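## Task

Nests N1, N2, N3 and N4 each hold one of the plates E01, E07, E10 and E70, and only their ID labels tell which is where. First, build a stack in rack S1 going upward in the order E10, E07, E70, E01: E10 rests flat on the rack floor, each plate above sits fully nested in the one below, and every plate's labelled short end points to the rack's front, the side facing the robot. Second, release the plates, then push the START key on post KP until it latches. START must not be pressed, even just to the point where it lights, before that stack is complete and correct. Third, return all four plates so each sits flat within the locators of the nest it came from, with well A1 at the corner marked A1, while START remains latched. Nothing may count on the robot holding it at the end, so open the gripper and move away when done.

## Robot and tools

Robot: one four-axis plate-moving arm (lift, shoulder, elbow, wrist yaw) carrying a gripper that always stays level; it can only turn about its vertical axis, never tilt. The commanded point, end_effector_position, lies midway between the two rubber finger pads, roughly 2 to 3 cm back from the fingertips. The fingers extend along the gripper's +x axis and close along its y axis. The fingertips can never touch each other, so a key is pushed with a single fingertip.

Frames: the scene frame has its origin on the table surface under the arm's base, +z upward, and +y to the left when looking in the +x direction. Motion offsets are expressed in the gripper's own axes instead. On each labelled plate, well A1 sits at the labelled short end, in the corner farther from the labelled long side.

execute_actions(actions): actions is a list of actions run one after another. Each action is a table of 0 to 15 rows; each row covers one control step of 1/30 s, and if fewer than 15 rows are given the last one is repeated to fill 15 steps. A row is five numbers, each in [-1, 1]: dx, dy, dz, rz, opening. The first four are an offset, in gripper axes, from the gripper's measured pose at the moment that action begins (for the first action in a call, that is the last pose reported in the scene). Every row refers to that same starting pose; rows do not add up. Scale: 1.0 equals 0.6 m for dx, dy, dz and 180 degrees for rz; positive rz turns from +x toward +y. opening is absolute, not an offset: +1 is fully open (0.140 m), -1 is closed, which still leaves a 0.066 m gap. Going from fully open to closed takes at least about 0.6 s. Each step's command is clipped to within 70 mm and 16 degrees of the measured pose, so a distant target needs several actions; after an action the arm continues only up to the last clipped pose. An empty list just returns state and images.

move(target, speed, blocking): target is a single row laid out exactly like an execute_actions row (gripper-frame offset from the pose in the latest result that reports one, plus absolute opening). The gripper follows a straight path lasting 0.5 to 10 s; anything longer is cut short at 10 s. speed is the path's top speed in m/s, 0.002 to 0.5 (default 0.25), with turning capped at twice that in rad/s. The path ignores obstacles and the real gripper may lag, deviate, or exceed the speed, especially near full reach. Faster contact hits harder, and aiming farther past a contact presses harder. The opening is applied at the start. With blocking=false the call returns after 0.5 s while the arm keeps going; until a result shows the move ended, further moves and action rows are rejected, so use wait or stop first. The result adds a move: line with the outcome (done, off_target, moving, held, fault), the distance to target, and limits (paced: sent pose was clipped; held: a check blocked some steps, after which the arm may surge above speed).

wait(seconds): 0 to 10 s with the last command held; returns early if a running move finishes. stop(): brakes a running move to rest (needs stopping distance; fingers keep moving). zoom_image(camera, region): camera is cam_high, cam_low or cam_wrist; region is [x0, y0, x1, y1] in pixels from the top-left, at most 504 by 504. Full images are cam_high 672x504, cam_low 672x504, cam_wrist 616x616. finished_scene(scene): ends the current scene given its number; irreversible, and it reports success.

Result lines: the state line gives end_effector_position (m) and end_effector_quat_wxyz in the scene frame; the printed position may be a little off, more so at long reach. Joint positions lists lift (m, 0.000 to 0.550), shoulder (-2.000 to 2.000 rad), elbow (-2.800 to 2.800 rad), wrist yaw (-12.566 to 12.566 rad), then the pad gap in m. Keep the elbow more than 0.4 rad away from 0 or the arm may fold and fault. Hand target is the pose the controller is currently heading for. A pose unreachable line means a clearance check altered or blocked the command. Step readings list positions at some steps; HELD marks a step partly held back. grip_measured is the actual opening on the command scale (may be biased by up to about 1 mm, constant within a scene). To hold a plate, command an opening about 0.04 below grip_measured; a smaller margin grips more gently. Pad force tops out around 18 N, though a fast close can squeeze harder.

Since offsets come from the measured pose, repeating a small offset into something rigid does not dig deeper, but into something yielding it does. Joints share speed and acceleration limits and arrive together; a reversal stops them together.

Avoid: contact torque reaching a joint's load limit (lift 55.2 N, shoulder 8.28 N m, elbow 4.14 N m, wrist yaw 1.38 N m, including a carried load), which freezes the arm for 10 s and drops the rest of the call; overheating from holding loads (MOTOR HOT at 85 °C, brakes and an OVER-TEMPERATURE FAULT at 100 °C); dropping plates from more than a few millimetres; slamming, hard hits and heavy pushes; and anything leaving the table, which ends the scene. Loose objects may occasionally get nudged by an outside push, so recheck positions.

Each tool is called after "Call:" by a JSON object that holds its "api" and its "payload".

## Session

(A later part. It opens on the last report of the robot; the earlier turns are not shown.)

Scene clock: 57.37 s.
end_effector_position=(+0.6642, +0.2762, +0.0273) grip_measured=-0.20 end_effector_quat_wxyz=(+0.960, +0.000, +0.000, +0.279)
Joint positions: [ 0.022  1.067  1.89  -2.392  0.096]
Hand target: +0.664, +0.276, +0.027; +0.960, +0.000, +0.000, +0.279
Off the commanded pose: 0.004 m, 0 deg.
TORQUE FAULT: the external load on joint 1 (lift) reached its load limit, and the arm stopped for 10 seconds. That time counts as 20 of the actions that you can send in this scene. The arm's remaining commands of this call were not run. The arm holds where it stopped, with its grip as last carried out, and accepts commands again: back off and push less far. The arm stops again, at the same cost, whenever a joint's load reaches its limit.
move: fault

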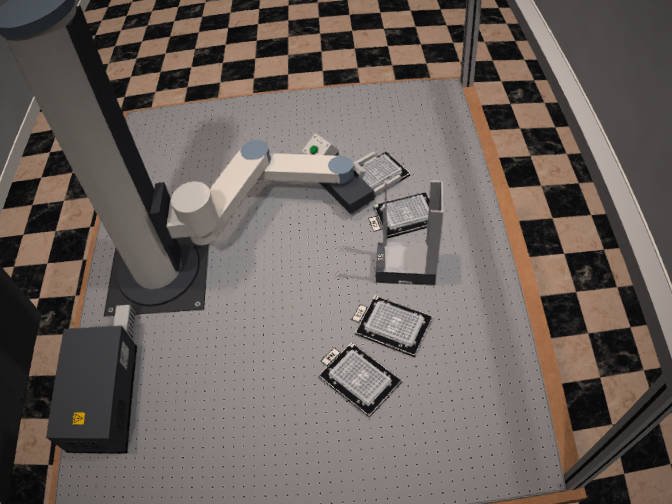

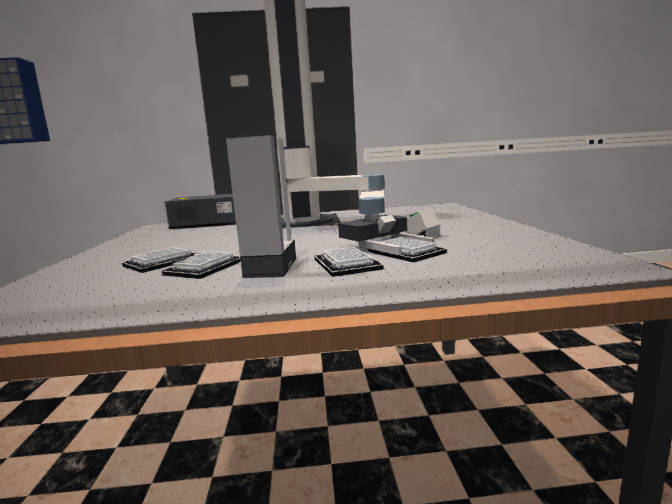

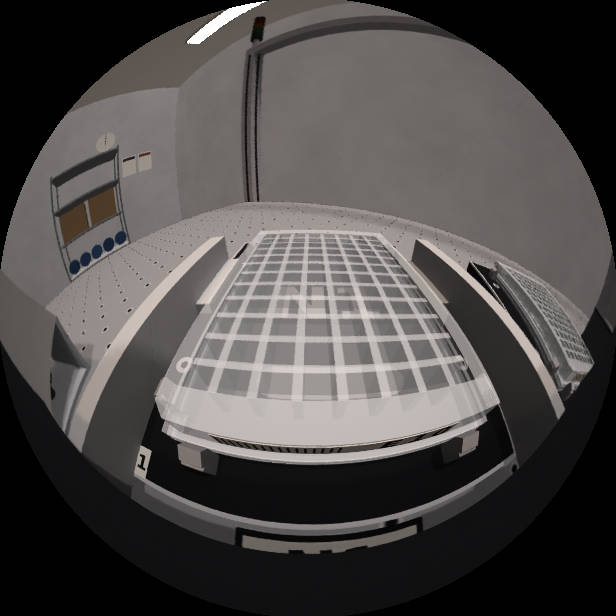

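Call:
{"api": "move", "payload": {"target": [-0.3311,0.3923,0.012,0.1998,0.1], "speed": 0.35}}

Call:
{"api": "move", "payload": {"target": [0.267,0,-0.012,0,0.1]}}

Call:
{"api": "move", "payload": {"target": [0,0,0,0,-0.4]}}

Call:
{"api": "move", "payload": {"target": [0,0,0,0,-0.53]}}

Call:
{"api": "move", "payload": {"target": [0,0,0.4303,0,-0.53]}}

Call:
{"api": "move", "payload": {"target": [-0.1738,0.5556,0,0.2292,-0.53], "speed": 0.35}}

Call:
{"api": "move", "payload": {"target": [0,0,-0.478,0,-0.53], "speed": 0.35}}

Scene clock: 416.90 s.
end_effector_position=(+0.5465, -0.0516, +0.0790) grip_measured=+0.10 end_effector_quat_wxyz=(+0.997, +0.000, +0.000, -0.075)
Joint positions: [ 0.074  0.823  0.926 -1.899  0.107]
Hand target: +0.546, -0.052, +0.079; +0.997, +0.000, +0.000, -0.075
Off the commanded pose: 0.000 m, 0 deg.
move: done

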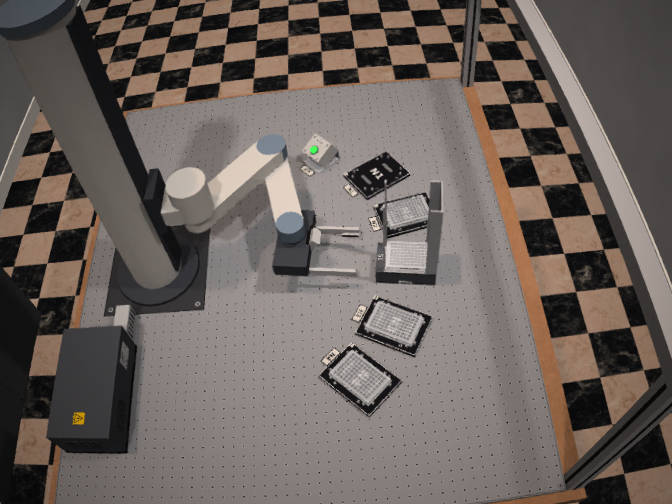

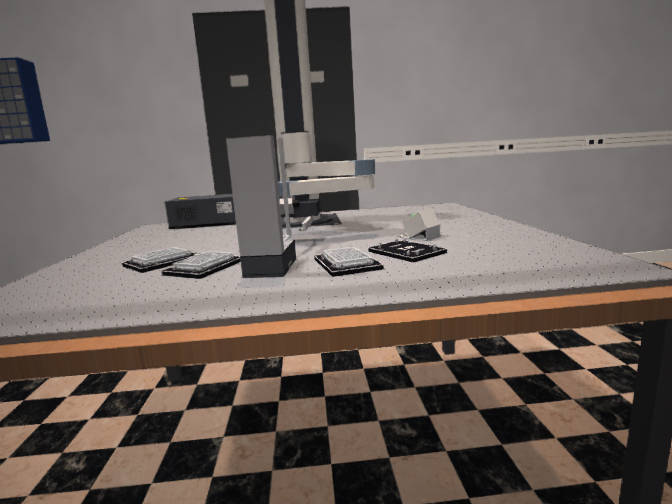

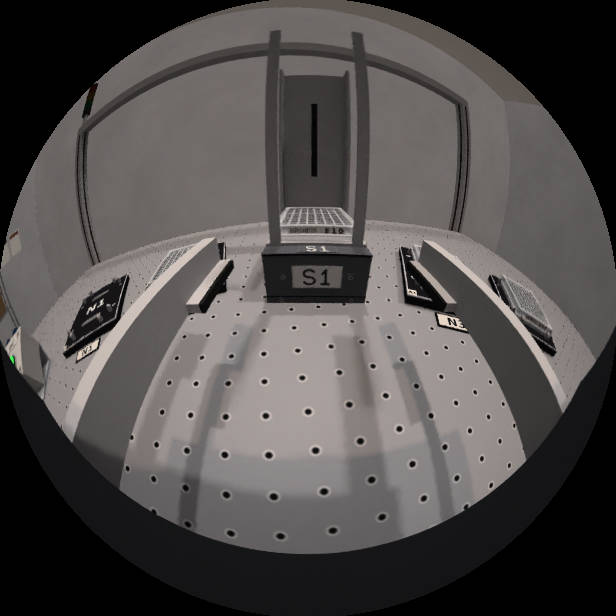

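Scene clock: 418.00 s.
end_effector_position=(+0.7049, -0.0755, +0.0718) grip_measured=+0.10 end_effector_quat_wxyz=(+0.997, +0.000, +0.000, -0.074)
Joint positions: [ 0.067  0.505  1.722 -2.376  0.107]
Hand target: +0.705, -0.076, +0.072; +0.997, +0.000, +0.000, -0.075
Off the commanded pose: 0.000 m, 0 deg.
move: done

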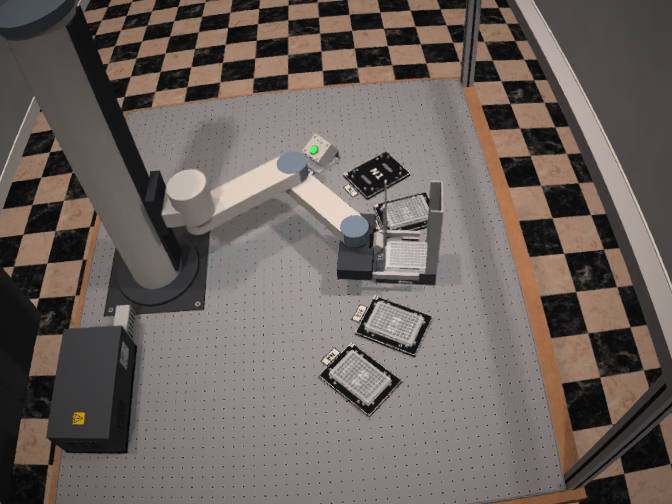

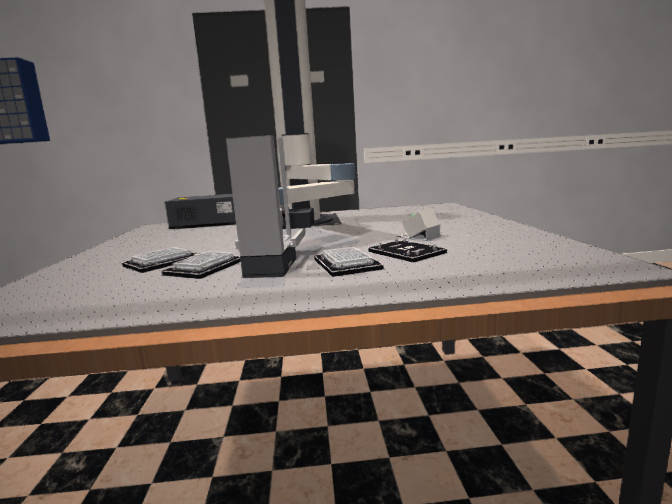

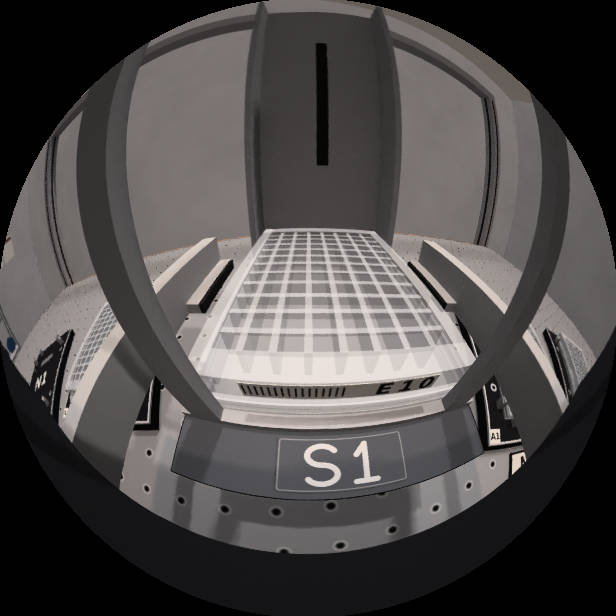

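Scene clock: 418.50 s.
end_effector_position=(+0.7049, -0.0755, +0.0718) grip_measured=-0.40 end_effector_quat_wxyz=(+0.997, +0.000, +0.000, -0.074)
Joint positions: [ 0.067  0.505  1.722 -2.376  0.088]
Hand target: +0.705, -0.076, +0.072; +0.997, +0.000, +0.000, -0.074
Off the commanded pose: 0.000 m, 0 deg.
move: done

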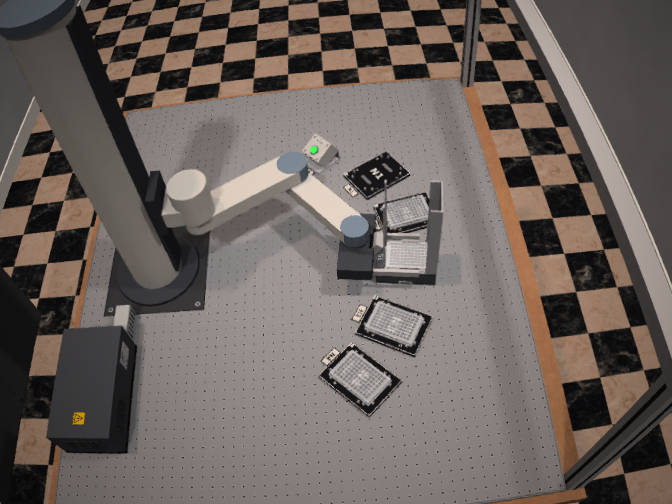

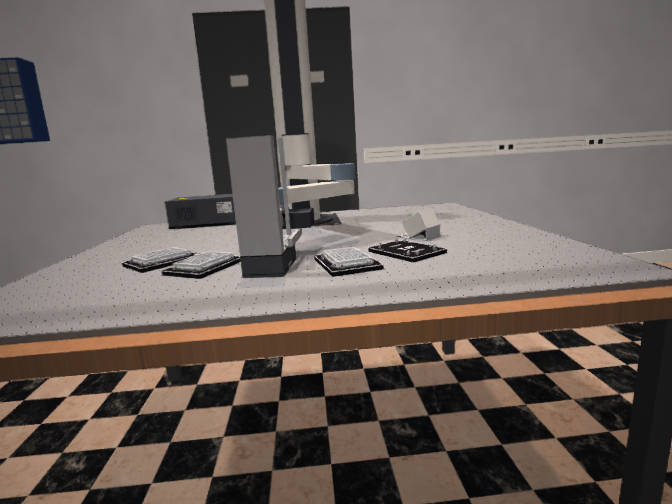

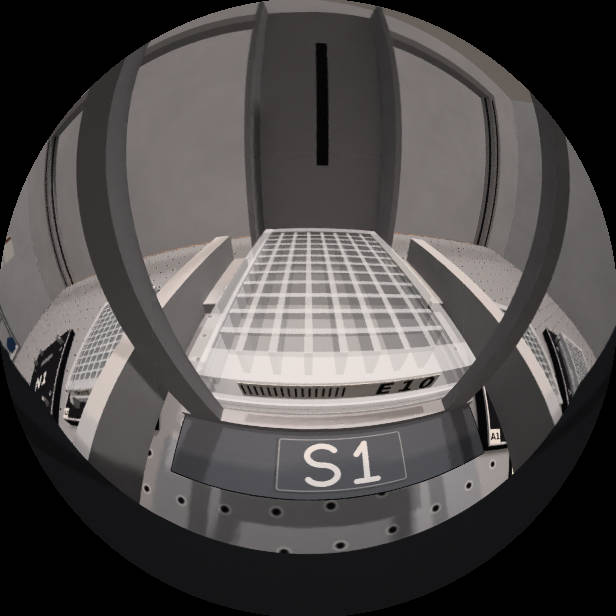

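Scene clock: 419.00 s.
end_effector_position=(+0.7048, -0.0759, +0.0718) grip_measured=-0.47 end_effector_quat_wxyz=(+0.997, +0.000, +0.000, -0.075)
Joint positions: [ 0.067  0.505  1.722 -2.377  0.085]
Hand target: +0.705, -0.076, +0.072; +0.997, +0.000, +0.000, -0.074
Off the commanded pose: 0.000 m, 0 deg.
move: done

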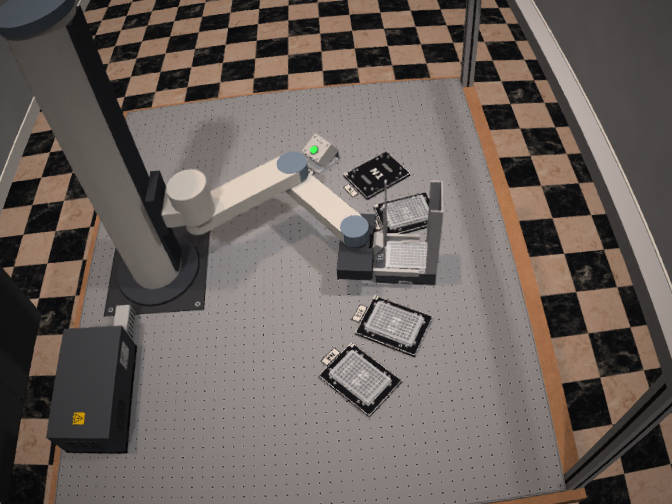

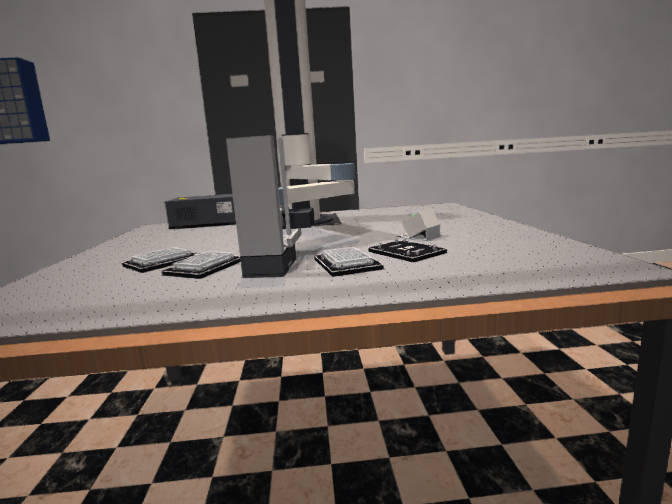

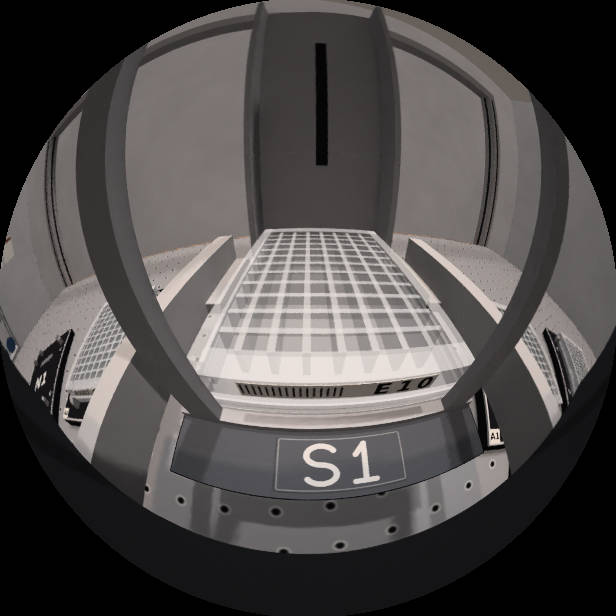

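Scene clock: 420.43 s.
end_effector_position=(+0.7048, -0.0759, +0.3300) grip_measured=-0.47 end_effector_quat_wxyz=(+0.997, +0.000, +0.000, -0.075)
Joint positions: [ 0.325  0.505  1.722 -2.377  0.085]
Hand target: +0.705, -0.076, +0.330; +0.997, +0.000, +0.000, -0.075
Off the commanded pose: 0.000 m, 0 deg.
move: done

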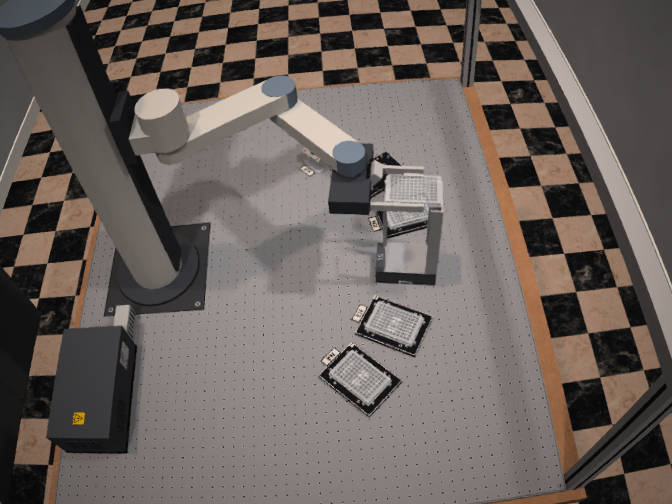

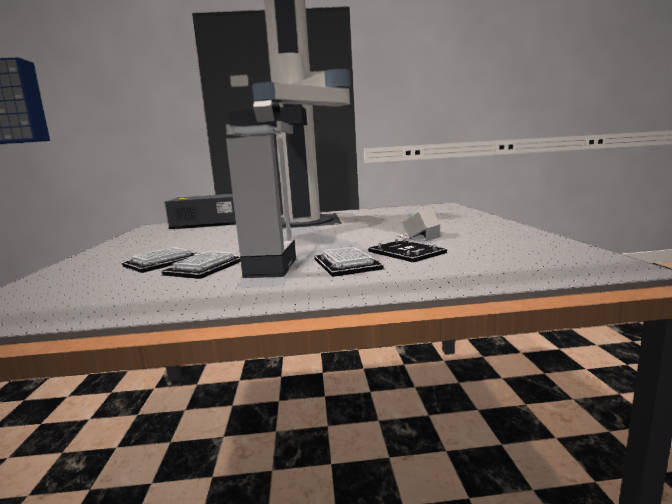

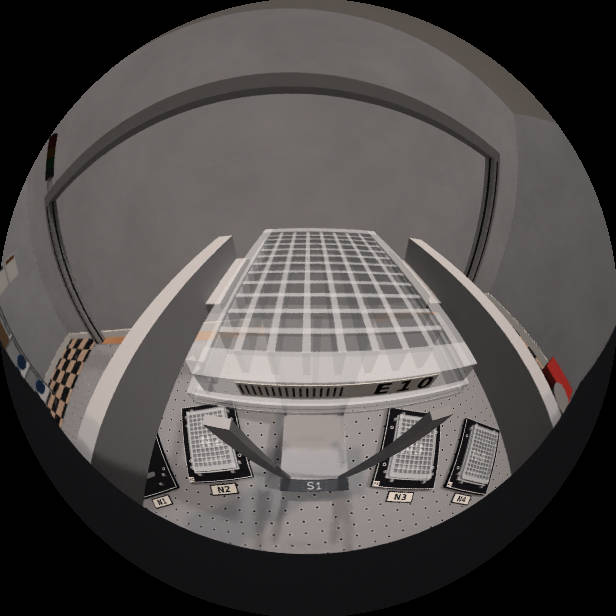

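Scene clock: 421.87 s.
end_effector_position=(+0.6517, +0.2696, +0.3300) grip_measured=-0.47 end_effector_quat_wxyz=(+0.960, +0.000, +0.000, +0.281)
Joint positions: [ 0.325  1.106  1.799 -2.335  0.085]
Hand target: +0.652, +0.269, +0.330; +0.960, +0.000, +0.000, +0.281
Off the commanded pose: 0.000 m, 0 deg.
move: done

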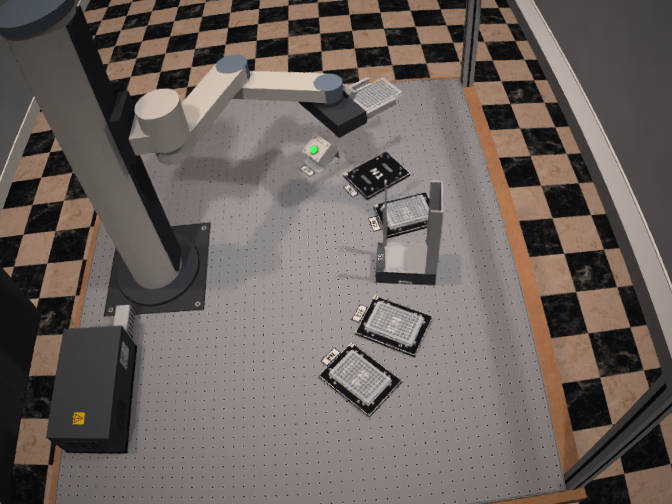

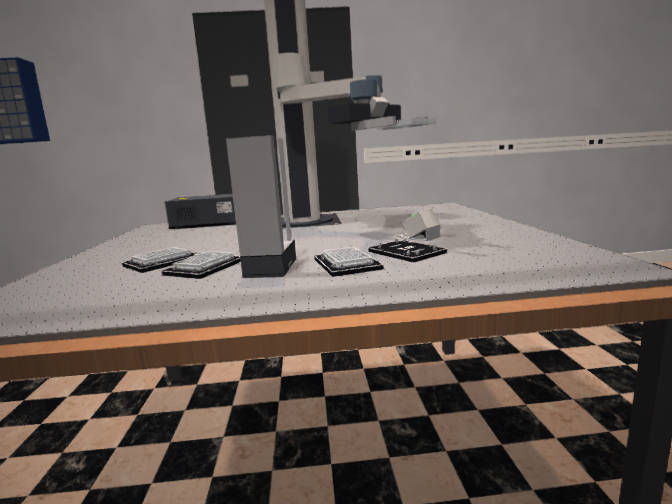

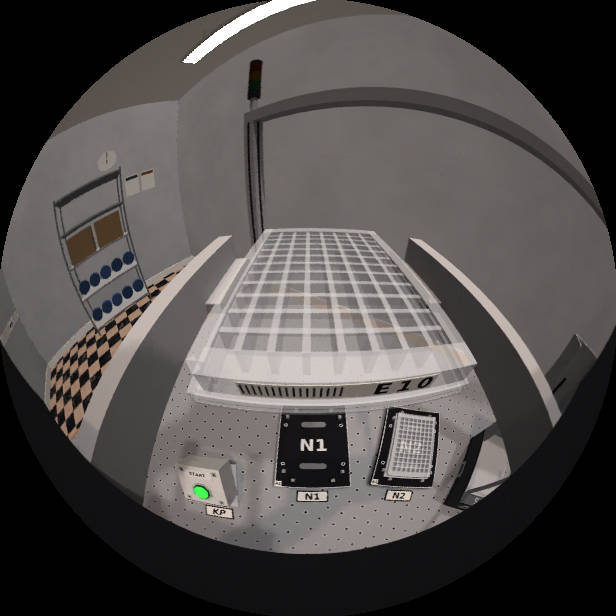

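Scene clock: 423.20 s.
end_effector_position=(+0.6517, +0.2696, +0.0432) grip_measured=-0.47 end_effector_quat_wxyz=(+0.960, +0.000, +0.000, +0.281)
Joint positions: [ 0.038  1.106  1.799 -2.335  0.085]
Hand target: +0.652, +0.270, +0.043; +0.960, +0.000, +0.000, +0.281
Off the commanded pose: 0.000 m, 0 deg.
move: done

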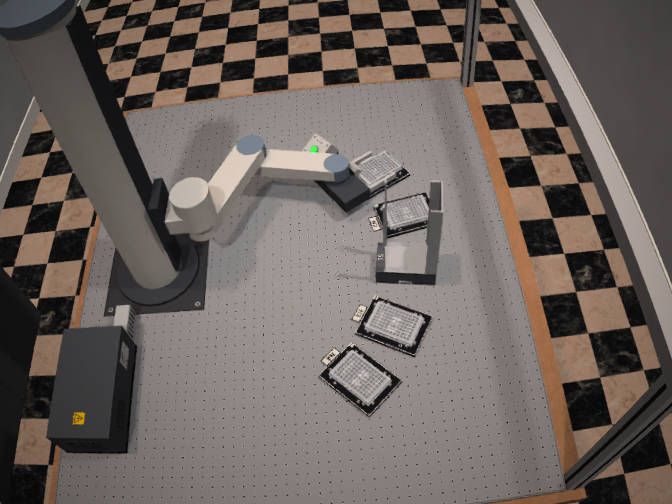

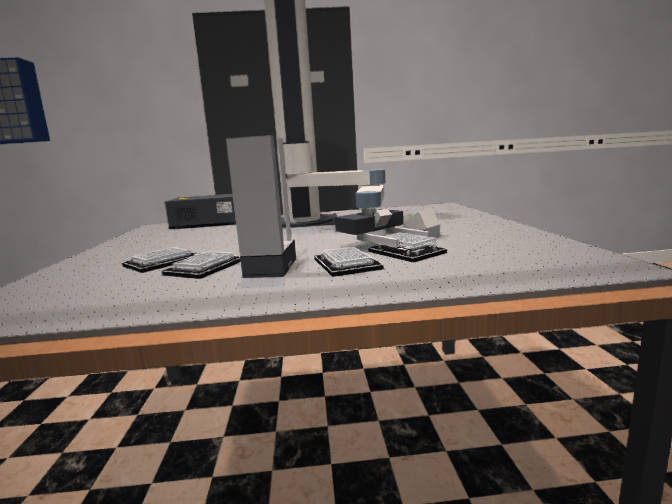

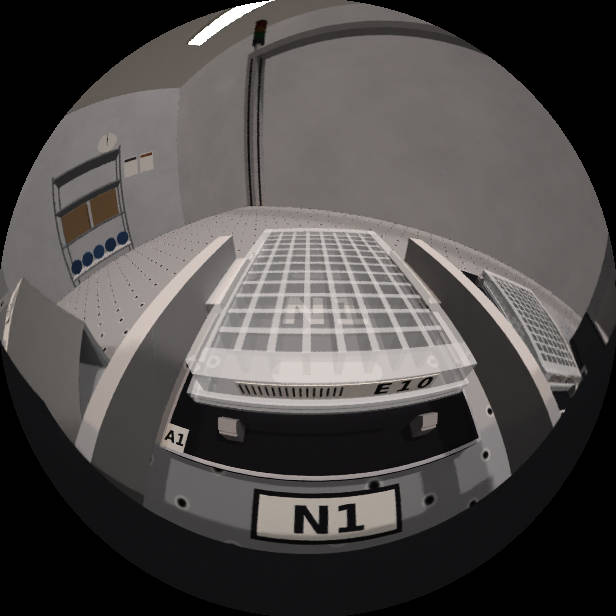

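Call:
{"api": "move", "payload": {"target": [-0.0008,0,-0.0195,-0.004,-0.53], "speed": 0.015}}

Call:
{"api": "move", "payload": {"target": [0,0,0,0,0.1]}}

Call:
{"api": "move", "payload": {"target": [-0.06,0,0.2,0,0.1]}}

Scene clock: 427.57 s.
end_effector_position=(+0.6512, +0.2693, +0.0315) grip_measured=-0.47 end_effector_quat_wxyz=(+0.961, +0.000, +0.000, +0.275)
Joint positions: [ 0.026  1.112  1.795 -2.349  0.085]
Hand target: +0.651, +0.269, +0.031; +0.961, +0.000, +0.000, +0.275
Off the commanded pose: 0.000 m, 0 deg.
move: done

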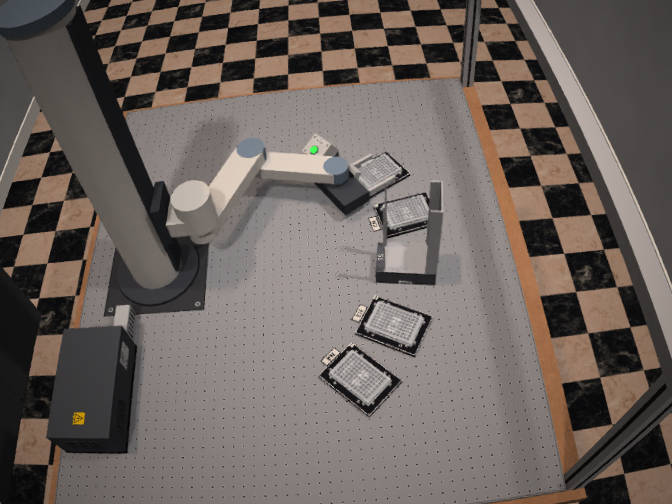

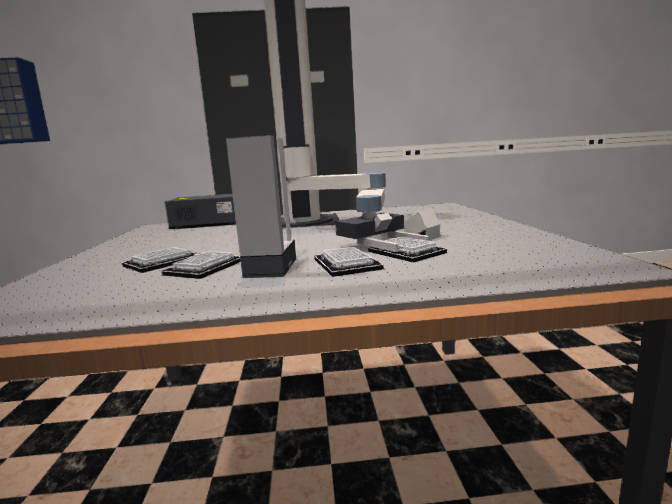

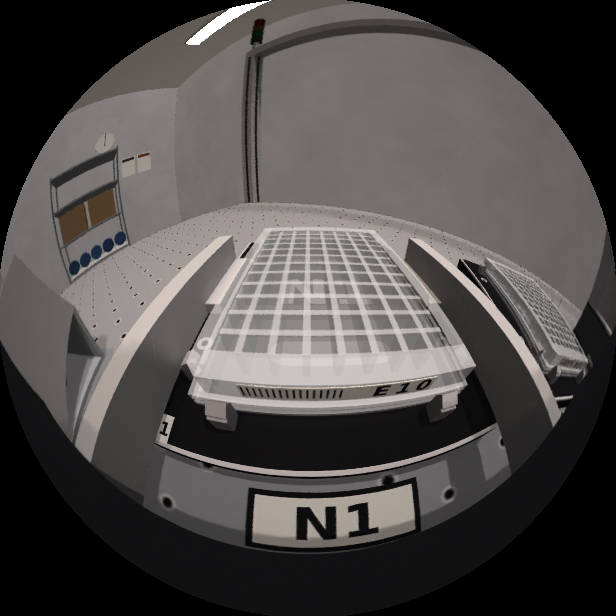

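Scene clock: 428.07 s.
end_effector_position=(+0.6512, +0.2693, +0.0315) grip_measured=+0.10 end_effector_quat_wxyz=(+0.961, +0.000, +0.000, +0.275)
Joint positions: [ 0.026  1.112  1.795 -2.349  0.107]
Hand target: +0.651, +0.269, +0.031; +0.961, +0.000, +0.000, +0.275
Off the commanded pose: 0.000 m, 0 deg.
move: done

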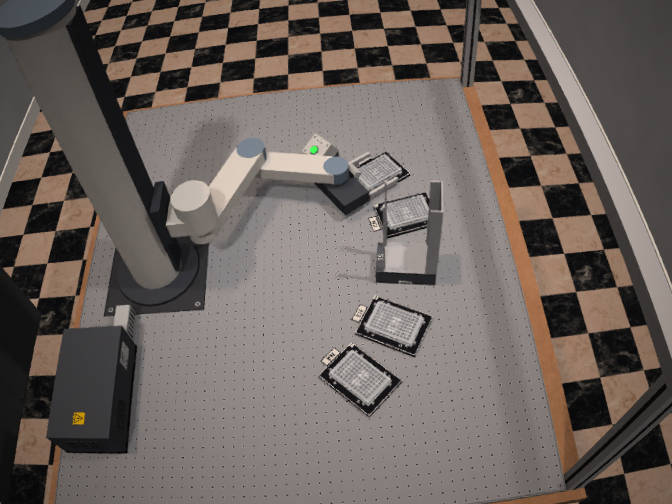

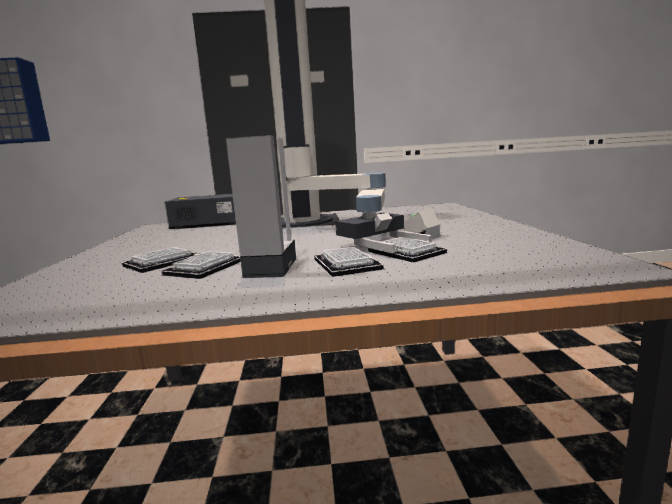

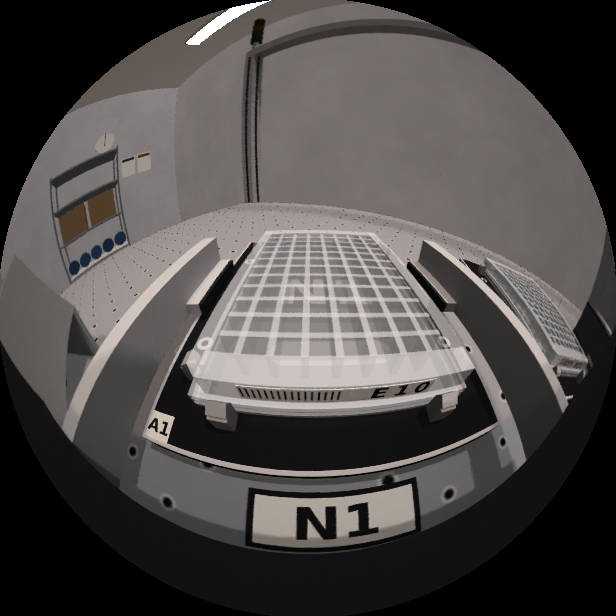

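Scene clock: 429.00 s.
end_effector_position=(+0.6207, +0.2502, +0.1515) grip_measured=+0.10 end_effector_quat_wxyz=(+0.961, +0.000, +0.000, +0.275)
Joint positions: [ 0.147  1.197  1.585 -2.224  0.107]
Hand target: +0.621, +0.250, +0.151; +0.961, +0.000, +0.000, +0.275
Off the commanded pose: 0.000 m, 0 deg.
move: done

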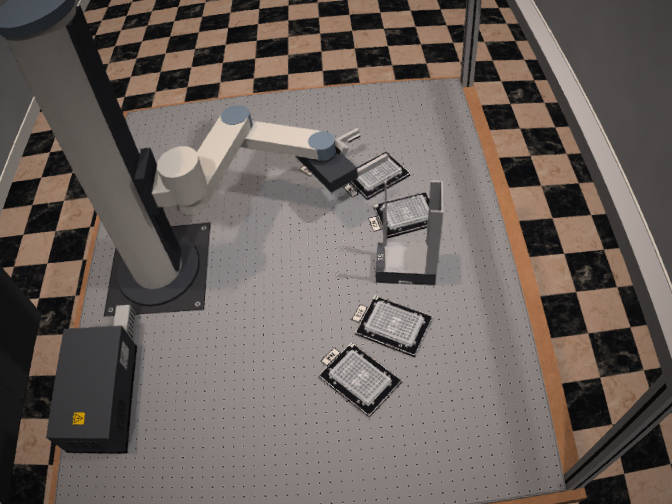

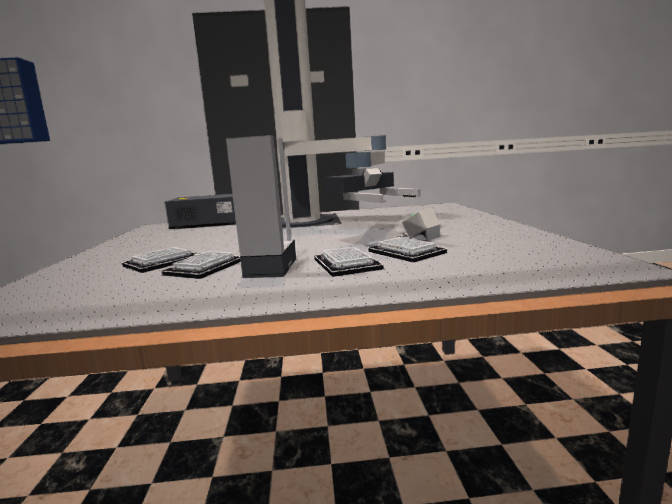

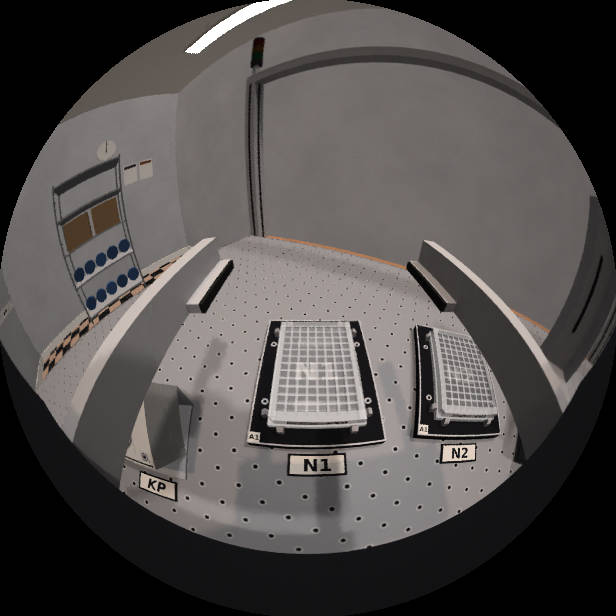

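Call:
{"api": "finished_scene", "payload": {"scene": 1}}

The scene is finished: the task was done.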